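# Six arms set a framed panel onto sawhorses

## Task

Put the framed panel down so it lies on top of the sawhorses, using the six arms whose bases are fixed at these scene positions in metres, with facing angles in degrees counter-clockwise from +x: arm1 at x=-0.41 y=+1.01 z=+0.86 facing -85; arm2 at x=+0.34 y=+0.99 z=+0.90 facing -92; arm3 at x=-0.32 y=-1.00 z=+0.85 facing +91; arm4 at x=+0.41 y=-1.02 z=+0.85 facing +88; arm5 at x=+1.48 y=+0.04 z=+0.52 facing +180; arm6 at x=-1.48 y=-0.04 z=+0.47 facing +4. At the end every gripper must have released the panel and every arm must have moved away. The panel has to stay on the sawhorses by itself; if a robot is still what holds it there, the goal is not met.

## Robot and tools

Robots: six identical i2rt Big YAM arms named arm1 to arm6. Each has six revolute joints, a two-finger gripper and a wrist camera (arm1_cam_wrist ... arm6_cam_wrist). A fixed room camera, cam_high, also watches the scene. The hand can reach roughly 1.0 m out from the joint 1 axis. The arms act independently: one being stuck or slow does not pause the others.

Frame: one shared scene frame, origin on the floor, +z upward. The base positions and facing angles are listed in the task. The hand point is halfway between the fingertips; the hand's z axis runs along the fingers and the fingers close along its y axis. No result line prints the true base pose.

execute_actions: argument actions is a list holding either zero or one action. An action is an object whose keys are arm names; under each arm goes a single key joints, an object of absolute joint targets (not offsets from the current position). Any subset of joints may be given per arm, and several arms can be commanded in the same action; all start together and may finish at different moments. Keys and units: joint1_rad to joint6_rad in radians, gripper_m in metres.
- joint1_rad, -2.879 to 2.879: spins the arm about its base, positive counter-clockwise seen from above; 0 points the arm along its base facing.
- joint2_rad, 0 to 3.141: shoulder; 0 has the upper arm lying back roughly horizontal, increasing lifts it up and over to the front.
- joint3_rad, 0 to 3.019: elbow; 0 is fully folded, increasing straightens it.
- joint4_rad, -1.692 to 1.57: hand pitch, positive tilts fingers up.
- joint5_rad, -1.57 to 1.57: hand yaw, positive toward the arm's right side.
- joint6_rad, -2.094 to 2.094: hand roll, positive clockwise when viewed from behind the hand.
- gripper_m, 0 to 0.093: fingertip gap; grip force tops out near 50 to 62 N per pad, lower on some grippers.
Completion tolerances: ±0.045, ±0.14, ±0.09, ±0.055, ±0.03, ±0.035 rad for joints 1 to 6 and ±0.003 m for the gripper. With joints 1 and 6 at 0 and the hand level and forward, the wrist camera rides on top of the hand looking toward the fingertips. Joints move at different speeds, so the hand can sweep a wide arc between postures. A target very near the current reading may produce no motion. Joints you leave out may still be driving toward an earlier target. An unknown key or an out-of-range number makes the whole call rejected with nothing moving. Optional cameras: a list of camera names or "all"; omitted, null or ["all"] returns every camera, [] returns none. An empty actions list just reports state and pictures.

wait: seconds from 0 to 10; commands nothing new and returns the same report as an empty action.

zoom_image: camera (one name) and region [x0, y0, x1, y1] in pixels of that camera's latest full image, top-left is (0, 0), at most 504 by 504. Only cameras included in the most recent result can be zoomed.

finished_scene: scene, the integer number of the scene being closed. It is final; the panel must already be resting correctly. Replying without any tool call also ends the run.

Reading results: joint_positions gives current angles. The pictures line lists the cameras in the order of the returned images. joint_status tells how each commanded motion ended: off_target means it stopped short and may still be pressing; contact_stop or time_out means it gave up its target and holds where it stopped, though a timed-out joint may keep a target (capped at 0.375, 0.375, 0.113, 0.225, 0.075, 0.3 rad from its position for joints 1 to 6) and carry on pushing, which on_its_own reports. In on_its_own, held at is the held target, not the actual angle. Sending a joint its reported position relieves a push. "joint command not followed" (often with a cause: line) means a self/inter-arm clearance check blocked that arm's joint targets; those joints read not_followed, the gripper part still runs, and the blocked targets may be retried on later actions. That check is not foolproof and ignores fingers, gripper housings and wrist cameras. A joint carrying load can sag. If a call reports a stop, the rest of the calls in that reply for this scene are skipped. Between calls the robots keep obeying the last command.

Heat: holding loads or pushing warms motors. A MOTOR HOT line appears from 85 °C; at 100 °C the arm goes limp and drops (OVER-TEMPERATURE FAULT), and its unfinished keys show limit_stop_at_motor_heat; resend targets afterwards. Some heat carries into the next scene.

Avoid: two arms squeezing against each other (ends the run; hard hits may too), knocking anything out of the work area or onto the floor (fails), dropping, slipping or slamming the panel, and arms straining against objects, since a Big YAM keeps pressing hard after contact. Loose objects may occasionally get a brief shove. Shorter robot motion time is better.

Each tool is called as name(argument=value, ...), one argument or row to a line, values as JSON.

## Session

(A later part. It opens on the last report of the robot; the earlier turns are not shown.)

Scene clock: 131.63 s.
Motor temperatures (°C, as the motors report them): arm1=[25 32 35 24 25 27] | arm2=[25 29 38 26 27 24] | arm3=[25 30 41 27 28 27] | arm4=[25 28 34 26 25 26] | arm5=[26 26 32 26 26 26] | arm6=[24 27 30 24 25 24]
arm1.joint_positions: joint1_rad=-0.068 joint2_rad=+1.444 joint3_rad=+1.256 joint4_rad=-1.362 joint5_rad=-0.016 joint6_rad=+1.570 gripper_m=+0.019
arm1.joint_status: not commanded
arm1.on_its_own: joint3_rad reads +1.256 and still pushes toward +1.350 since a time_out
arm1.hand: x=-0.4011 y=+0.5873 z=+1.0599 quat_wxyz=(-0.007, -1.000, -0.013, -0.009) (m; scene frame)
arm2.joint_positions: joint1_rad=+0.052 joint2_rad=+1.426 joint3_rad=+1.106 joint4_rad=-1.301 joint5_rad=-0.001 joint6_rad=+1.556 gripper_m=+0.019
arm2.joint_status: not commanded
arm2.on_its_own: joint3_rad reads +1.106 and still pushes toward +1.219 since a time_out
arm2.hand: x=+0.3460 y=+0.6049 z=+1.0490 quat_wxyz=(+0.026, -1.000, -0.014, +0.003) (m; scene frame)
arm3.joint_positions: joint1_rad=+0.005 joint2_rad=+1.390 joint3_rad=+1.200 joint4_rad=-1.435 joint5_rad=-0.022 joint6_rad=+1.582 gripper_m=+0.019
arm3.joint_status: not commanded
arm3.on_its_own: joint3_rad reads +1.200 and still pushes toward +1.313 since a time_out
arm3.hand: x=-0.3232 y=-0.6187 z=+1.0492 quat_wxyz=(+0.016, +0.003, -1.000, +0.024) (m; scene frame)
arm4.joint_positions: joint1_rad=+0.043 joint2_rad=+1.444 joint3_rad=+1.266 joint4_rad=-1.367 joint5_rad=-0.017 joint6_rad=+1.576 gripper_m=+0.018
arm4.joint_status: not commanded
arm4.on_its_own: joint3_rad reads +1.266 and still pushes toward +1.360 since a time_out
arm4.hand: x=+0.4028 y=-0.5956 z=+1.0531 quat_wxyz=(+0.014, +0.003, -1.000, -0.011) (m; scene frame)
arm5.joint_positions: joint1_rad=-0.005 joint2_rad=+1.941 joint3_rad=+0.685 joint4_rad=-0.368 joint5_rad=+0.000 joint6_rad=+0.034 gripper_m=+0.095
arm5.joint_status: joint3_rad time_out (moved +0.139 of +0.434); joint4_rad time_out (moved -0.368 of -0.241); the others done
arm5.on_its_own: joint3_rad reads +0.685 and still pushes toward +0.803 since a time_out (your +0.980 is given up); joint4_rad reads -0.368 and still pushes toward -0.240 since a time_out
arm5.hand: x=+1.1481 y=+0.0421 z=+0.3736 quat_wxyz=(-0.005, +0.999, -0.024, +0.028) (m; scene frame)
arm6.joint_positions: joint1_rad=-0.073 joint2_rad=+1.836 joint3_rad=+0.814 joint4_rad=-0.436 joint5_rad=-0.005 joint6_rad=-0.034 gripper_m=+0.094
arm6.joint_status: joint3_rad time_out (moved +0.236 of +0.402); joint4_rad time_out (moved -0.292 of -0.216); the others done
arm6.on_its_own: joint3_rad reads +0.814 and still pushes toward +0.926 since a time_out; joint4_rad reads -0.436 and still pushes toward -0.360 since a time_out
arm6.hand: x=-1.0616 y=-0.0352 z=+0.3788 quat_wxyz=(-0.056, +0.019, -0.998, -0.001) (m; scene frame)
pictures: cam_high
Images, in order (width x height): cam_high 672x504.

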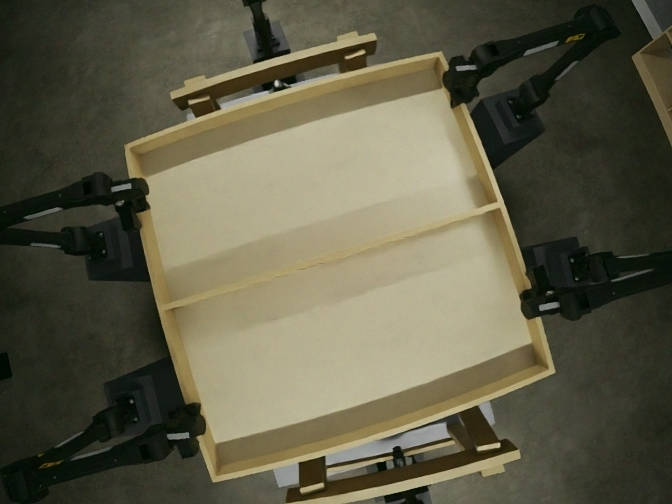

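execute_actions(
  actions=[
    {"arm5":{"joints":{"joint2_rad":2.1,"joint3_rad":1.1,"joint4_rad":0.3}},"arm6":{"joints":{"joint2_rad":2.03,"joint3_rad":1.3,"joint4_rad":-0.15}}},
  ],
  cameras=["cam_high","arm5_cam_wrist","arm6_cam_wrist"],
)

Scene clock: 137.53 s.
Motor temperatures (°C, as the motors report them): arm1=[25 32 37 24 25 27] | arm2=[25 29 39 26 27 24] | arm3=[25 30 42 27 28 27] | arm4=[25 28 36 26 25 26] | arm5=[26 27 34 26 26 26] | arm6=[24 28 32 25 25 24]
arm1.joint_positions: joint1_rad=-0.068 joint2_rad=+1.444 joint3_rad=+1.256 joint4_rad=-1.362 joint5_rad=-0.016 joint6_rad=+1.570 gripper_m=+0.019
arm1.joint_status: not commanded
arm1.on_its_own: joint3_rad reads +1.256 and still pushes toward +1.350 since a time_out
arm1.hand: x=-0.4011 y=+0.5873 z=+1.0599 quat_wxyz=(-0.007, -1.000, -0.013, -0.009) (m; scene frame)
arm2.joint_positions: joint1_rad=+0.052 joint2_rad=+1.426 joint3_rad=+1.106 joint4_rad=-1.301 joint5_rad=-0.001 joint6_rad=+1.556 gripper_m=+0.019
arm2.joint_status: not commanded
arm2.on_its_own: joint3_rad reads +1.106 and still pushes toward +1.219 since a time_out
arm2.hand: x=+0.3460 y=+0.6049 z=+1.0490 quat_wxyz=(+0.026, -1.000, -0.014, +0.003) (m; scene frame)
arm3.joint_positions: joint1_rad=+0.005 joint2_rad=+1.390 joint3_rad=+1.200 joint4_rad=-1.435 joint5_rad=-0.022 joint6_rad=+1.582 gripper_m=+0.019
arm3.joint_status: not commanded
arm3.on_its_own: joint3_rad reads +1.200 and still pushes toward +1.313 since a time_out
arm3.hand: x=-0.3232 y=-0.6187 z=+1.0492 quat_wxyz=(+0.016, +0.003, -1.000, +0.024) (m; scene frame)
arm4.joint_positions: joint1_rad=+0.043 joint2_rad=+1.444 joint3_rad=+1.266 joint4_rad=-1.367 joint5_rad=-0.017 joint6_rad=+1.576 gripper_m=+0.018
arm4.joint_status: not commanded
arm4.on_its_own: joint3_rad reads +1.266 and still pushes toward +1.360 since a time_out
arm4.hand: x=+0.4028 y=-0.5956 z=+1.0531 quat_wxyz=(+0.014, +0.003, -1.000, -0.011) (m; scene frame)
arm5.joint_positions: joint1_rad=-0.006 joint2_rad=+2.168 joint3_rad=+0.949 joint4_rad=+0.205 joint5_rad=+0.000 joint6_rad=-0.012 gripper_m=+0.095
arm5.joint_status: joint3_rad time_out (moved +0.263 of +0.415); joint4_rad time_out (moved +0.572 of +0.668); the others done
arm5.on_its_own: joint3_rad reads +0.949 and still pushes toward +1.061 since a time_out; joint4_rad reads +0.205 and still pushes toward +0.300 since a time_out
arm5.hand: x=+0.9235 y=+0.0452 z=+0.3606 quat_wxyz=(-0.007, +0.962, +0.000, -0.273) (m; scene frame)
arm6.joint_positions: joint1_rad=-0.073 joint2_rad=+2.072 joint3_rad=+1.186 joint4_rad=-0.214 joint5_rad=-0.005 joint6_rad=-0.027 gripper_m=+0.094
arm6.joint_status: joint3_rad time_out (moved +0.372 of +0.486); joint4_rad time_out (moved +0.222 of +0.286); the others done
arm6.on_its_own: joint3_rad reads +1.186 and still pushes toward +1.299 since a time_out; joint4_rad reads -0.214 and still pushes toward -0.150 since a time_out
arm6.hand: x=-0.8584 y=-0.0344 z=+0.3857 quat_wxyz=(-0.233, +0.016, -0.972, +0.001) (m; scene frame)
pictures: arm5_cam_wrist, arm6_cam_wrist, cam_high
Images, in order (width x height): arm5_cam_wrist 616x616, arm6_cam_wrist 616x616, cam_high 672x504.

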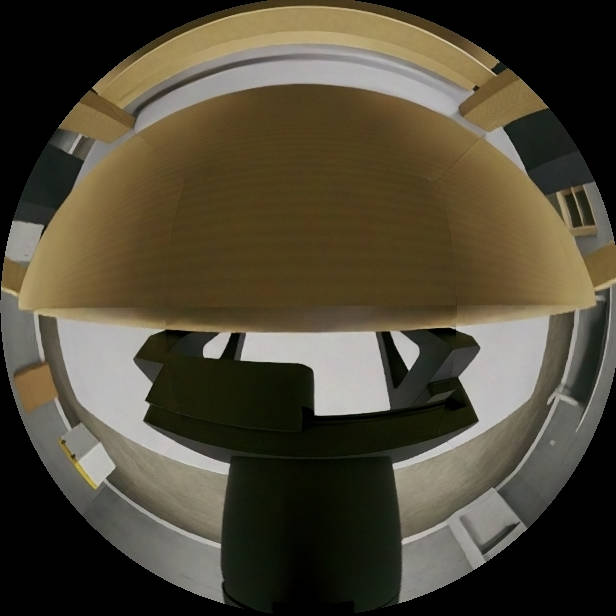

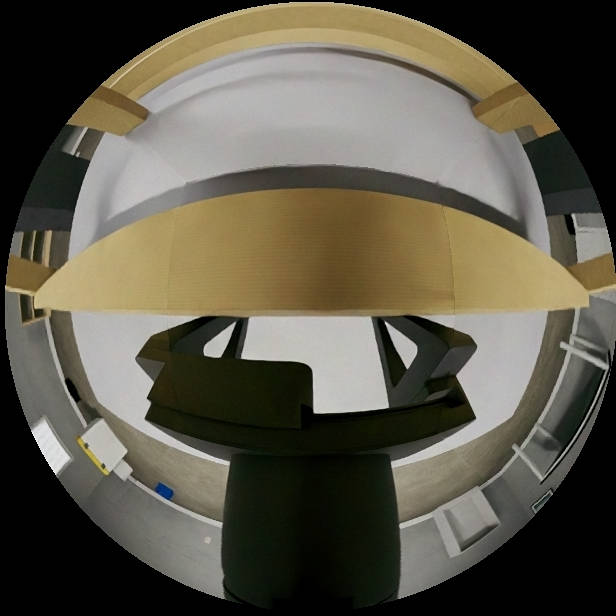

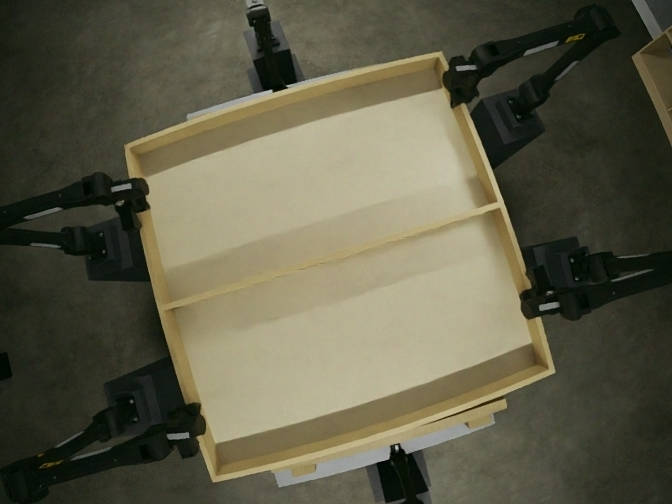

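execute_actions(
  actions=[
    {"arm5":{"joints":{"joint2_rad":2.22,"joint3_rad":1.45,"joint4_rad":-0.07}},"arm6":{"joints":{"joint2_rad":2.22,"joint3_rad":1.58,"joint4_rad":-0.24}}},
  ],
  cameras=[],
)

Scene clock: 143.33 s.
Motor temperatures (°C, as the motors report them): arm1=[25 32 38 24 25 27] | arm2=[25 29 40 26 27 24] | arm3=[25 30 44 27 28 27] | arm4=[25 28 38 26 26 26] | arm5=[26 27 35 27 26 26] | arm6=[24 29 34 25 25 24]
arm1.joint_positions: joint1_rad=-0.068 joint2_rad=+1.444 joint3_rad=+1.256 joint4_rad=-1.362 joint5_rad=-0.016 joint6_rad=+1.570 gripper_m=+0.019
arm1.joint_status: not commanded
arm1.on_its_own: joint3_rad reads +1.256 and still pushes toward +1.350 since a time_out
arm1.hand: x=-0.4011 y=+0.5873 z=+1.0599 quat_wxyz=(-0.007, -1.000, -0.013, -0.009) (m; scene frame)
arm2.joint_positions: joint1_rad=+0.052 joint2_rad=+1.426 joint3_rad=+1.106 joint4_rad=-1.301 joint5_rad=-0.001 joint6_rad=+1.556 gripper_m=+0.019
arm2.joint_status: not commanded
arm2.on_its_own: joint3_rad reads +1.106 and still pushes toward +1.219 since a time_out
arm2.hand: x=+0.3460 y=+0.6049 z=+1.0490 quat_wxyz=(+0.026, -1.000, -0.014, +0.003) (m; scene frame)
arm3.joint_positions: joint1_rad=+0.005 joint2_rad=+1.390 joint3_rad=+1.200 joint4_rad=-1.435 joint5_rad=-0.022 joint6_rad=+1.582 gripper_m=+0.019
arm3.joint_status: not commanded
arm3.on_its_own: joint3_rad reads +1.200 and still pushes toward +1.313 since a time_out
arm3.hand: x=-0.3232 y=-0.6187 z=+1.0492 quat_wxyz=(+0.016, +0.003, -1.000, +0.024) (m; scene frame)
arm4.joint_positions: joint1_rad=+0.043 joint2_rad=+1.444 joint3_rad=+1.266 joint4_rad=-1.367 joint5_rad=-0.017 joint6_rad=+1.576 gripper_m=+0.018
arm4.joint_status: not commanded
arm4.on_its_own: joint3_rad reads +1.266 and still pushes toward +1.360 since a time_out
arm4.hand: x=+0.4028 y=-0.5956 z=+1.0531 quat_wxyz=(+0.014, +0.003, -1.000, -0.011) (m; scene frame)
arm5.joint_positions: joint1_rad=-0.006 joint2_rad=+2.268 joint3_rad=+1.295 joint4_rad=-0.141 joint5_rad=-0.005 joint6_rad=-0.029 gripper_m=+0.095
arm5.joint_status: joint3_rad time_out (moved +0.346 of +0.501); joint4_rad time_out (moved -0.346 of -0.275); the others done
arm5.on_its_own: joint3_rad reads +1.295 and still pushes toward +1.407 since a time_out; joint4_rad reads -0.141 and still pushes toward -0.070 since a time_out
arm5.hand: x=+0.8355 y=+0.0455 z=+0.3629 quat_wxyz=(-0.006, +0.974, +0.009, -0.224) (m; scene frame)
arm6.joint_positions: joint1_rad=-0.073 joint2_rad=+2.244 joint3_rad=+1.460 joint4_rad=-0.300 joint5_rad=-0.004 joint6_rad=-0.027 gripper_m=+0.094
arm6.joint_status: joint3_rad time_out (moved +0.274 of +0.394); joint4_rad time_out (moved -0.086 of -0.026); the others done
arm6.on_its_own: joint3_rad reads +1.460 and still pushes toward +1.572 since a time_out; joint4_rad reads -0.300 and still pushes toward -0.240 since a time_out
arm6.hand: x=-0.7786 y=-0.0342 z=+0.3681 quat_wxyz=(-0.241, +0.016, -0.970, +0.002) (m; scene frame)
pictures: none
No camera images: the call's "cameras" was empty. Leave "cameras" out to get every camera's image.

execute_actions(
  actions=[
    {"arm5":{"joints":{"joint2_rad":2.44,"joint3_rad":1.93,"joint4_rad":-0.3}},"arm6":{"joints":{"joint2_rad":2.39,"joint3_rad":1.93,"joint4_rad":-0.37}}},
  ],
  cameras=["arm5_cam_wrist","arm6_cam_wrist"],
)

Scene clock: 149.70 s.
Motor temperatures (°C, as the motors report them): arm1=[25 32 40 24 25 27] | arm2=[25 29 41 26 27 24] | arm3=[25 30 45 27 28 27] | arm4=[25 28 39 26 26 26] | arm5=[26 28 37 26 26 26] | arm6=[24 30 36 25 25 24]
arm1.joint_positions: joint1_rad=-0.068 joint2_rad=+1.444 joint3_rad=+1.256 joint4_rad=-1.362 joint5_rad=-0.016 joint6_rad=+1.570 gripper_m=+0.019
arm1.joint_status: not commanded
arm1.on_its_own: joint3_rad reads +1.256 and still pushes toward +1.350 since a time_out
arm1.hand: x=-0.4011 y=+0.5873 z=+1.0599 quat_wxyz=(-0.007, -1.000, -0.013, -0.009) (m; scene frame)
arm2.joint_positions: joint1_rad=+0.052 joint2_rad=+1.426 joint3_rad=+1.106 joint4_rad=-1.301 joint5_rad=-0.001 joint6_rad=+1.556 gripper_m=+0.019
arm2.joint_status: not commanded
arm2.on_its_own: joint3_rad reads +1.106 and still pushes toward +1.219 since a time_out
arm2.hand: x=+0.3460 y=+0.6049 z=+1.0490 quat_wxyz=(+0.026, -1.000, -0.014, +0.003) (m; scene frame)
arm3.joint_positions: joint1_rad=+0.005 joint2_rad=+1.390 joint3_rad=+1.200 joint4_rad=-1.435 joint5_rad=-0.022 joint6_rad=+1.582 gripper_m=+0.019
arm3.joint_status: not commanded
arm3.on_its_own: joint3_rad reads +1.200 and still pushes toward +1.313 since a time_out
arm3.hand: x=-0.3232 y=-0.6187 z=+1.0492 quat_wxyz=(+0.016, +0.003, -1.000, +0.024) (m; scene frame)
arm4.joint_positions: joint1_rad=+0.043 joint2_rad=+1.444 joint3_rad=+1.266 joint4_rad=-1.367 joint5_rad=-0.017 joint6_rad=+1.576 gripper_m=+0.018
arm4.joint_status: not commanded
arm4.on_its_own: joint3_rad reads +1.266 and still pushes toward +1.360 since a time_out
arm4.hand: x=+0.4028 y=-0.5956 z=+1.0531 quat_wxyz=(+0.014, +0.003, -1.000, -0.011) (m; scene frame)
arm5.joint_positions: joint1_rad=-0.004 joint2_rad=+2.493 joint3_rad=+1.801 joint4_rad=-0.370 joint5_rad=-0.004 joint6_rad=-0.055 gripper_m=+0.095
arm5.joint_status: joint3_rad time_out (moved +0.507 of +0.635); joint4_rad time_out (moved -0.229 of -0.159); the others done
arm5.on_its_own: joint3_rad reads +1.801 and still pushes toward +1.914 since a time_out; joint4_rad reads -0.370 and still pushes toward -0.300 since a time_out
arm5.hand: x=+0.6971 y=+0.0464 z=+0.3685 quat_wxyz=(-0.011, +0.968, +0.023, -0.250) (m; scene frame)
arm6.joint_positions: joint1_rad=-0.073 joint2_rad=+2.418 joint3_rad=+1.810 joint4_rad=-0.427 joint5_rad=-0.004 joint6_rad=-0.026 gripper_m=+0.094
arm6.joint_status: joint3_rad time_out (moved +0.350 of +0.470); joint4_rad time_out (moved -0.127 of -0.070); the others done
arm6.on_its_own: joint3_rad reads +1.810 and still pushes toward +1.923 since a time_out; joint4_rad reads -0.427 and still pushes toward -0.370 since a time_out
arm6.hand: x=-0.6854 y=-0.0339 z=+0.3713 quat_wxyz=(-0.264, +0.015, -0.964, +0.002) (m; scene frame)
pictures: arm5_cam_wrist, arm6_cam_wrist
Images, in order (width x height): arm5_cam_wrist 616x616, arm6_cam_wrist 616x616.

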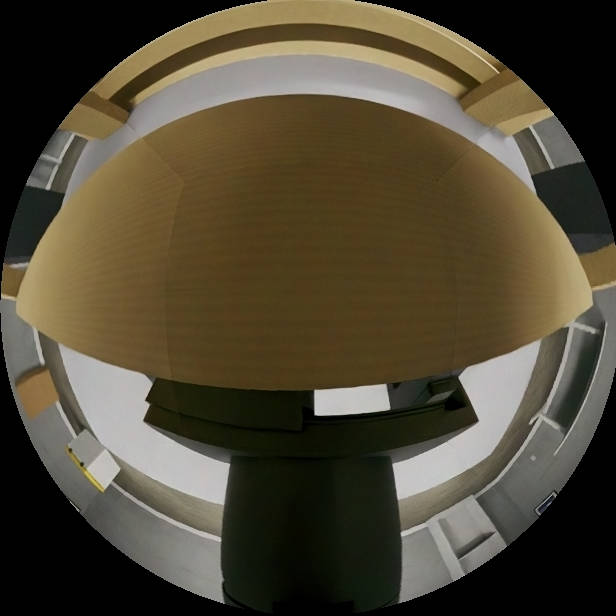

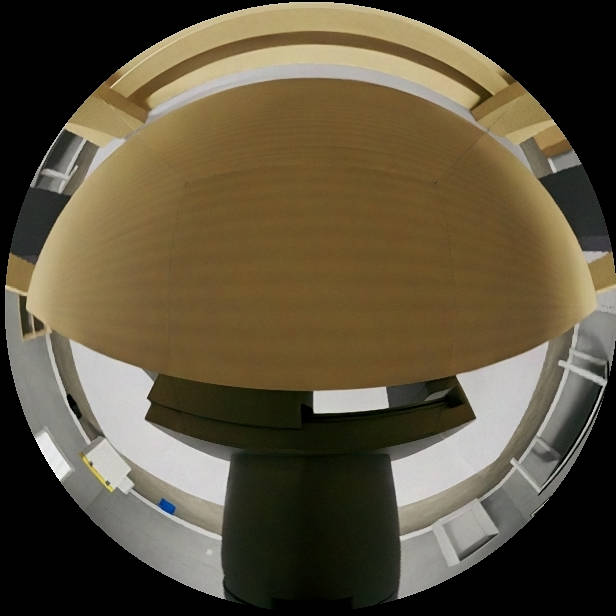

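A bit more, then retract and lower.

execute_actions(
  actions=[
    {"arm5":{"joints":{"joint2_rad":2.6,"joint3_rad":2.25,"joint4_rad":-0.45}},"arm6":{"joints":{"joint2_rad":2.53,"joint3_rad":2.2,"joint4_rad":-0.5}}},
  ],
  cameras=[],
)

Scene clock: 156.33 s.
Motor temperatures (°C, as the motors report them): arm1=[25 32 41 24 26 27] | arm2=[25 29 42 26 27 24] | arm3=[25 30 46 27 28 27] | arm4=[25 28 41 26 26 26] | arm5=[26 29 39 27 26 26] | arm6=[24 31 39 25 25 24]
arm1.joint_positions: joint1_rad=-0.068 joint2_rad=+1.444 joint3_rad=+1.256 joint4_rad=-1.362 joint5_rad=-0.016 joint6_rad=+1.570 gripper_m=+0.019
arm1.joint_status: not commanded
arm1.on_its_own: joint3_rad reads +1.256 and still pushes toward +1.350 since a time_out
arm1.hand: x=-0.4011 y=+0.5873 z=+1.0599 quat_wxyz=(-0.007, -1.000, -0.013, -0.009) (m; scene frame)
arm2.joint_positions: joint1_rad=+0.052 joint2_rad=+1.426 joint3_rad=+1.106 joint4_rad=-1.301 joint5_rad=-0.001 joint6_rad=+1.556 gripper_m=+0.019
arm2.joint_status: not commanded
arm2.on_its_own: joint3_rad reads +1.106 and still pushes toward +1.219 since a time_out
arm2.hand: x=+0.3460 y=+0.6049 z=+1.0490 quat_wxyz=(+0.026, -1.000, -0.014, +0.003) (m; scene frame)
arm3.joint_positions: joint1_rad=+0.005 joint2_rad=+1.390 joint3_rad=+1.200 joint4_rad=-1.435 joint5_rad=-0.022 joint6_rad=+1.582 gripper_m=+0.019
arm3.joint_status: not commanded
arm3.on_its_own: joint3_rad reads +1.200 and still pushes toward +1.313 since a time_out
arm3.hand: x=-0.3232 y=-0.6187 z=+1.0492 quat_wxyz=(+0.016, +0.003, -1.000, +0.024) (m; scene frame)
arm4.joint_positions: joint1_rad=+0.043 joint2_rad=+1.444 joint3_rad=+1.266 joint4_rad=-1.367 joint5_rad=-0.017 joint6_rad=+1.576 gripper_m=+0.018
arm4.joint_status: not commanded
arm4.on_its_own: joint3_rad reads +1.266 and still pushes toward +1.360 since a time_out
arm4.hand: x=+0.4028 y=-0.5956 z=+1.0531 quat_wxyz=(+0.014, +0.003, -1.000, -0.011) (m; scene frame)
arm5.joint_positions: joint1_rad=+0.009 joint2_rad=+2.611 joint3_rad=+2.064 joint4_rad=-0.549 joint5_rad=-0.001 joint6_rad=-0.024 gripper_m=+0.095
arm5.joint_status: joint3_rad time_out (moved +0.263 of +0.449); joint4_rad time_out (moved -0.178 of -0.080); the others done
arm5.on_its_own: joint3_rad reads +2.064 and still pushes toward +2.177 since a time_out; joint4_rad reads -0.549 and still pushes toward -0.450 since a time_out
arm5.hand: x=+0.6540 y=+0.0361 z=+0.3677 quat_wxyz=(-0.006, +0.972, +0.014, -0.234) (m; scene frame)
arm6.joint_positions: joint1_rad=-0.063 joint2_rad=+2.508 joint3_rad=+2.012 joint4_rad=-0.585 joint5_rad=+0.005 joint6_rad=+0.001 gripper_m=+0.094
arm6.joint_status: joint3_rad time_out (moved +0.202 of +0.390); joint4_rad time_out (moved -0.157 of -0.073); the others done
arm6.on_its_own: joint3_rad reads +2.012 and still pushes toward +2.124 since a time_out; joint4_rad reads -0.585 and still pushes toward -0.500 since a time_out
arm6.hand: x=-0.6563 y=-0.0268 z=+0.3719 quat_wxyz=(-0.243, +0.006, -0.970, +0.001) (m; scene frame)
pictures: none
No camera images: the call's "cameras" was empty. Leave "cameras" out to get every camera's image.

execute_actions(
  actions=[
    {"arm5":{"joints":{"joint2_rad":2.4,"joint3_rad":1.8,"joint4_rad":-0.85}},"arm6":{"joints":{"joint2_rad":2.3,"joint3_rad":1.75,"joint4_rad":-0.9}},"arm1":{"joints":{"joint2_rad":1.4,"joint3_rad":1.17,"joint4_rad":-1.24}},"arm2":{"joints":{"joint2_rad":1.42,"joint3_rad":1.07,"joint4_rad":-1.1}},"arm3":{"joints":{"joint2_rad":1.38,"joint3_rad":1.16,"joint4_rad":-1.24}},"arm4":{"joints":{"joint2_rad":1.4,"joint3_rad":1.19,"joint4_rad":-1.26}}},
  ],
  cameras=[],
)

execute_actions(
  actions=[
    {"arm5":{"joints":{"joint2_rad":1.5,"joint3_rad":1.0,"joint4_rad":0.0}},"arm6":{"joints":{"joint2_rad":1.4,"joint3_rad":1.0,"joint4_rad":0.0}},"arm1":{"joints":{"joint2_rad":1.45,"joint3_rad":1.08,"joint4_rad":-1.12}},"arm2":{"joints":{"joint2_rad":1.47,"joint3_rad":0.99,"joint4_rad":-0.99}},"arm3":{"joints":{"joint2_rad":1.42,"joint3_rad":1.07,"joint4_rad":-1.13}},"arm4":{"joints":{"joint2_rad":1.45,"joint3_rad":1.1,"joint4_rad":-1.14}}},
  ],
  cameras=["arm5_cam_wrist","arm6_cam_wrist"],
)

Scene clock: 167.20 s.
Motor temperatures (°C, as the motors report them): arm1=[25 32 42 24 26 27] | arm2=[25 29 43 26 27 24] | arm3=[25 30 47 27 29 27] | arm4=[25 28 41 26 26 26] | arm5=[26 30 40 27 26 26] | arm6=[24 32 40 25 25 24]
arm1.joint_positions: joint1_rad=-0.067 joint2_rad=+1.482 joint3_rad=+1.137 joint4_rad=-1.209 joint5_rad=-0.022 joint6_rad=+1.571 gripper_m=+0.019
arm1.joint_status: all done
arm1.hand: x=-0.3999 y=+0.5898 z=+1.0008 quat_wxyz=(-0.005, -1.000, -0.012, -0.012) (m; scene frame)
arm2.joint_positions: joint1_rad=+0.052 joint2_rad=+1.456 joint3_rad=+1.009 joint4_rad=-1.151 joint5_rad=-0.011 joint6_rad=+1.558 gripper_m=+0.019
arm2.joint_status: all done
arm2.hand: x=+0.3473 y=+0.6059 z=+1.0033 quat_wxyz=(+0.015, -1.000, -0.013, -0.002) (m; scene frame)
arm3.joint_positions: joint1_rad=+0.006 joint2_rad=+1.425 joint3_rad=+1.094 joint4_rad=-1.282 joint5_rad=-0.019 joint6_rad=+1.585 gripper_m=+0.018
arm3.joint_status: all done
arm3.hand: x=-0.3236 y=-0.6160 z=+0.9968 quat_wxyz=(+0.015, +0.002, -1.000, +0.019) (m; scene frame)
arm4.joint_positions: joint1_rad=+0.045 joint2_rad=+1.467 joint3_rad=+1.181 joint4_rad=-1.247 joint5_rad=-0.012 joint6_rad=+1.576 gripper_m=+0.018
arm4.joint_status: all done
arm4.hand: x=+0.4024 y=-0.5934 z=+1.0124 quat_wxyz=(+0.011, +0.004, -1.000, -0.017) (m; scene frame)
arm5.joint_positions: joint1_rad=+0.008 joint2_rad=+2.398 joint3_rad=+1.796 joint4_rad=-0.842 joint5_rad=-0.001 joint6_rad=-0.016 gripper_m=+0.095
arm5.joint_status: all done
arm5.hand: x=+0.7832 y=+0.0368 z=+0.3989 quat_wxyz=(-0.004, +0.998, +0.008, -0.061) (m; scene frame)
arm6.joint_positions: joint1_rad=-0.063 joint2_rad=+2.300 joint3_rad=+1.747 joint4_rad=-0.892 joint5_rad=+0.005 joint6_rad=+0.001 gripper_m=+0.094
arm6.joint_status: all done
arm6.hand: x=-0.7943 y=-0.0287 z=+0.3941 quat_wxyz=(-0.063, +0.006, -0.998, +0.003) (m; scene frame)
pictures: none
No camera images: the call's "cameras" was empty. Leave "cameras" out to get every camera's image.

Scene clock: 169.07 s.
Motor temperatures (°C, as the motors report them): arm1=[25 32 41 24 26 27] | arm2=[25 29 41 26 27 24] | arm3=[25 30 46 27 29 27] | arm4=[25 28 40 26 26 26] | arm5=[26 30 39 27 26 26] | arm6=[24 31 39 25 25 24]
arm1.joint_positions: joint1_rad=-0.067 joint2_rad=+1.461 joint3_rad=+1.104 joint4_rad=-1.158 joint5_rad=-0.022 joint6_rad=+1.572 gripper_m=+0.019
arm1.joint_status: all done
arm1.hand: x=-0.3998 y=+0.5900 z=+0.9974 quat_wxyz=(-0.024, -1.000, -0.012, -0.012) (m; scene frame)
arm2.joint_positions: joint1_rad=+0.052 joint2_rad=+1.436 joint3_rad=+0.982 joint4_rad=-1.110 joint5_rad=-0.011 joint6_rad=+1.559 gripper_m=+0.018
arm2.joint_status: joint4_rad time_out (moved +0.041 of +0.161); the others done
arm2.on_its_own: joint4_rad reads -1.110 and still pushes toward -0.990 since a time_out
arm2.hand: x=+0.3473 y=+0.6067 z=+1.0008 quat_wxyz=(-0.002, -1.000, -0.012, -0.002) (m; scene frame)
arm3.joint_positions: joint1_rad=+0.006 joint2_rad=+1.403 joint3_rad=+1.063 joint4_rad=-1.237 joint5_rad=-0.019 joint6_rad=+1.585 gripper_m=+0.018
arm3.joint_status: joint4_rad time_out (moved +0.045 of +0.152); the others done
arm3.on_its_own: joint4_rad reads -1.237 and still pushes toward -1.130 since a time_out
arm3.hand: x=-0.3237 y=-0.6166 z=+0.9936 quat_wxyz=(+0.015, +0.002, -1.000, +0.000) (m; scene frame)
arm4.joint_positions: joint1_rad=+0.045 joint2_rad=+1.443 joint3_rad=+1.145 joint4_rad=-1.194 joint5_rad=-0.013 joint6_rad=+1.577 gripper_m=+0.018
arm4.joint_status: all done
arm4.hand: x=+0.4023 y=-0.5938 z=+1.0092 quat_wxyz=(+0.012, +0.003, -0.999, -0.037) (m; scene frame)
arm5.joint_positions: joint1_rad=+0.008 joint2_rad=+1.491 joint3_rad=+0.998 joint4_rad=-0.019 joint5_rad=-0.001 joint6_rad=-0.015 gripper_m=+0.095
arm5.joint_status: all done
arm5.hand: x=+0.8641 y=+0.0340 z=+0.7346 quat_wxyz=(-0.007, +0.864, +0.009, -0.503) (m; scene frame)
arm6.joint_positions: joint1_rad=-0.063 joint2_rad=+1.395 joint3_rad=+1.000 joint4_rad=-0.022 joint5_rad=+0.005 joint6_rad=+0.001 gripper_m=+0.094
arm6.joint_status: all done
arm6.hand: x=-0.8751 y=-0.0293 z=+0.7393 quat_wxyz=(-0.545, +0.005, -0.838, -0.002) (m; scene frame)
pictures: arm5_cam_wrist, arm6_cam_wrist
Images, in order (width x height): arm5_cam_wrist 616x616, arm6_cam_wrist 616x616.

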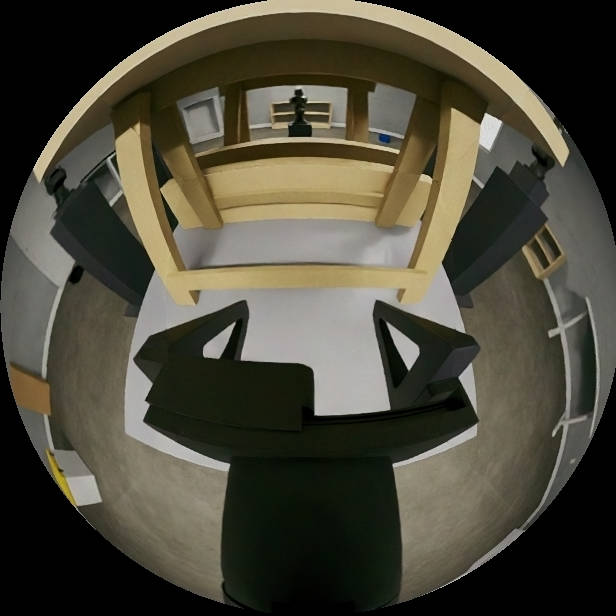

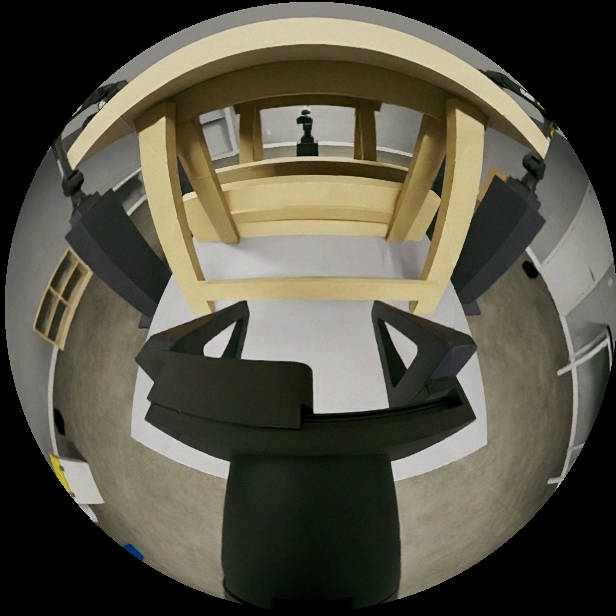

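execute_actions(
  actions=[
    {"arm1":{"joints":{"gripper_m":0.093,"joint3_rad":1.12,"joint4_rad":-1.17}},"arm2":{"joints":{"gripper_m":0.093,"joint2_rad":1.43,"joint4_rad":-1.12}},"arm3":{"joints":{"gripper_m":0.093,"joint2_rad":1.4,"joint4_rad":-1.24}},"arm4":{"joints":{"gripper_m":0.093,"joint3_rad":1.15,"joint4_rad":-1.2}},"arm5":{"joints":{"joint2_rad":0.8,"joint3_rad":0.5}},"arm6":{"joints":{"joint2_rad":0.8,"joint3_rad":0.5}}},
  ],
  cameras=[],
)

execute_actions(
  actions=[
    {"arm1":{"joints":{"joint2_rad":1.0}},"arm2":{"joints":{"joint2_rad":1.0}},"arm3":{"joints":{"joint2_rad":1.0,"joint3_rad":1.15}},"arm4":{"joints":{"joint2_rad":1.0}}},
  ],
  cameras=["cam_high"],
)

finished_scene(
  scene=1,
)

Scene clock: 187.10 s.
Motor temperatures (°C, as the motors report them): arm1=[25 31 35 25 26 27] | arm2=[25 29 36 27 27 24] | arm3=[25 30 39 27 29 27] | arm4=[25 27 34 26 26 26] | arm5=[26 28 35 26 26 26] | arm6=[24 30 35 25 25 24]
arm1.joint_positions: joint1_rad=-0.076 joint2_rad=+1.458 joint3_rad=+1.104 joint4_rad=-1.159 joint5_rad=-0.003 joint6_rad=+1.572 gripper_m=+0.093
arm1.joint_status: all done
arm1.hand: x=-0.4067 y=+0.5903 z=+0.9986 quat_wxyz=(-0.026, -1.000, -0.007, -0.002) (m; scene frame)
arm2.joint_positions: joint1_rad=+0.046 joint2_rad=+1.434 joint3_rad=+0.981 joint4_rad=-1.102 joint5_rad=-0.002 joint6_rad=+1.559 gripper_m=+0.093
arm2.joint_status: all done
arm2.hand: x=+0.3435 y=+0.6048 z=+1.0017 quat_wxyz=(-0.007, -1.000, -0.009, +0.002) (m; scene frame)
arm3.joint_positions: joint1_rad=-0.013 joint2_rad=+1.402 joint3_rad=+1.063 joint4_rad=-1.232 joint5_rad=-0.004 joint6_rad=+1.579 gripper_m=+0.093
arm3.joint_status: all done
arm3.hand: x=-0.3135 y=-0.6154 z=+0.9940 quat_wxyz=(+0.007, -0.005, -1.000, -0.003) (m; scene frame)
arm4.joint_positions: joint1_rad=+0.045 joint2_rad=+1.443 joint3_rad=+1.144 joint4_rad=-1.192 joint5_rad=-0.004 joint6_rad=+1.577 gripper_m=+0.093
arm4.joint_status: all done
arm4.hand: x=+0.4040 y=-0.5939 z=+1.0088 quat_wxyz=(+0.007, +0.003, -0.999, -0.038) (m; scene frame)
arm5.joint_positions: joint1_rad=+0.008 joint2_rad=+0.800 joint3_rad=+0.500 joint4_rad=-0.014 joint5_rad=-0.001 joint6_rad=-0.015 gripper_m=+0.095
arm5.joint_status: all done
arm5.hand: x=+1.0685 y=+0.0337 z=+0.7840 quat_wxyz=(-0.007, +0.810, +0.009, -0.586) (m; scene frame)
arm6.joint_positions: joint1_rad=-0.063 joint2_rad=+0.804 joint3_rad=+0.499 joint4_rad=-0.018 joint5_rad=+0.005 joint6_rad=+0.001 gripper_m=+0.094
arm6.joint_status: all done
arm6.hand: x=-1.0695 y=-0.0321 z=+0.7286 quat_wxyz=(-0.584, +0.004, -0.811, -0.002) (m; scene frame)
pictures: none
No camera images: the call's "cameras" was empty. Leave "cameras" out to get every camera's image.

Scene clock: 188.47 s.
Motor temperatures (°C, as the motors report them): arm1=[25 31 35 25 26 27] | arm2=[25 28 36 27 27 24] | arm3=[25 30 39 27 28 27] | arm4=[25 27 34 26 26 26] | arm5=[26 28 35 26 26 26] | arm6=[24 29 35 25 25 24]
arm1.joint_positions: joint1_rad=-0.076 joint2_rad=+0.990 joint3_rad=+1.104 joint4_rad=-1.159 joint5_rad=-0.003 joint6_rad=+1.572 gripper_m=+0.093
arm1.joint_status: all done
arm1.hand: x=-0.4076 y=+0.6346 z=+1.1773 quat_wxyz=(-0.257, -0.966, -0.007, -0.004) (m; scene frame)
arm2.joint_positions: joint1_rad=+0.046 joint2_rad=+0.987 joint3_rad=+0.981 joint4_rad=-1.102 joint5_rad=-0.002 joint6_rad=+1.559 gripper_m=+0.093
arm2.joint_status: all done
arm2.hand: x=+0.3444 y=+0.6278 z=+1.1615 quat_wxyz=(-0.229, -0.973, -0.010, +0.003) (m; scene frame)
arm3.joint_positions: joint1_rad=-0.013 joint2_rad=+0.984 joint3_rad=+1.119 joint4_rad=-1.233 joint5_rad=-0.004 joint6_rad=+1.579 gripper_m=+0.093
arm3.joint_status: all done
arm3.hand: x=-0.3117 y=-0.6424 z=+1.1673 quat_wxyz=(+0.008, -0.006, -0.972, -0.237) (m; scene frame)
arm4.joint_positions: joint1_rad=+0.045 joint2_rad=+0.990 joint3_rad=+1.144 joint4_rad=-1.194 joint5_rad=-0.003 joint6_rad=+1.577 gripper_m=+0.093
arm4.joint_status: all done
arm4.hand: x=+0.4065 y=-0.6459 z=+1.1830 quat_wxyz=(+0.009, +0.002, -0.965, -0.261) (m; scene frame)
arm5.joint_positions: joint1_rad=+0.008 joint2_rad=+0.800 joint3_rad=+0.500 joint4_rad=-0.014 joint5_rad=-0.001 joint6_rad=-0.015 gripper_m=+0.095
arm5.joint_status: not commanded
arm5.hand: x=+1.0685 y=+0.0337 z=+0.7840 quat_wxyz=(-0.007, +0.810, +0.009, -0.586) (m; scene frame)
arm6.joint_positions: joint1_rad=-0.063 joint2_rad=+0.804 joint3_rad=+0.499 joint4_rad=-0.018 joint5_rad=+0.005 joint6_rad=+0.001 gripper_m=+0.094
arm6.joint_status: not commanded
arm6.hand: x=-1.0695 y=-0.0321 z=+0.7286 quat_wxyz=(-0.584, +0.004, -0.811, -0.002) (m; scene frame)
pictures: cam_high
Images, in order (width x height): cam_high 672x504.

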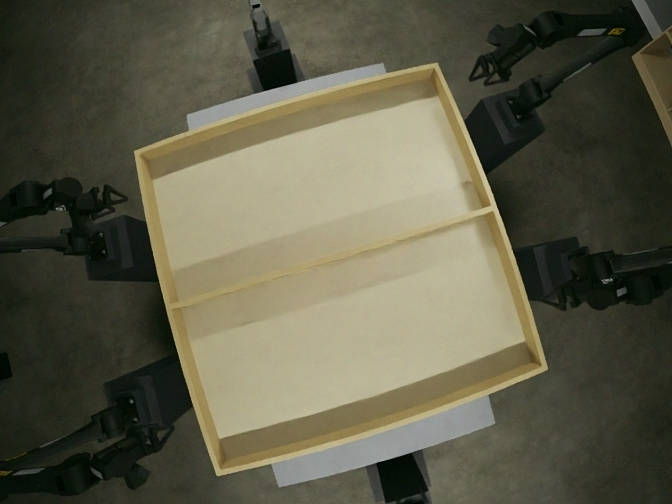

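The scene is finished: the task was done.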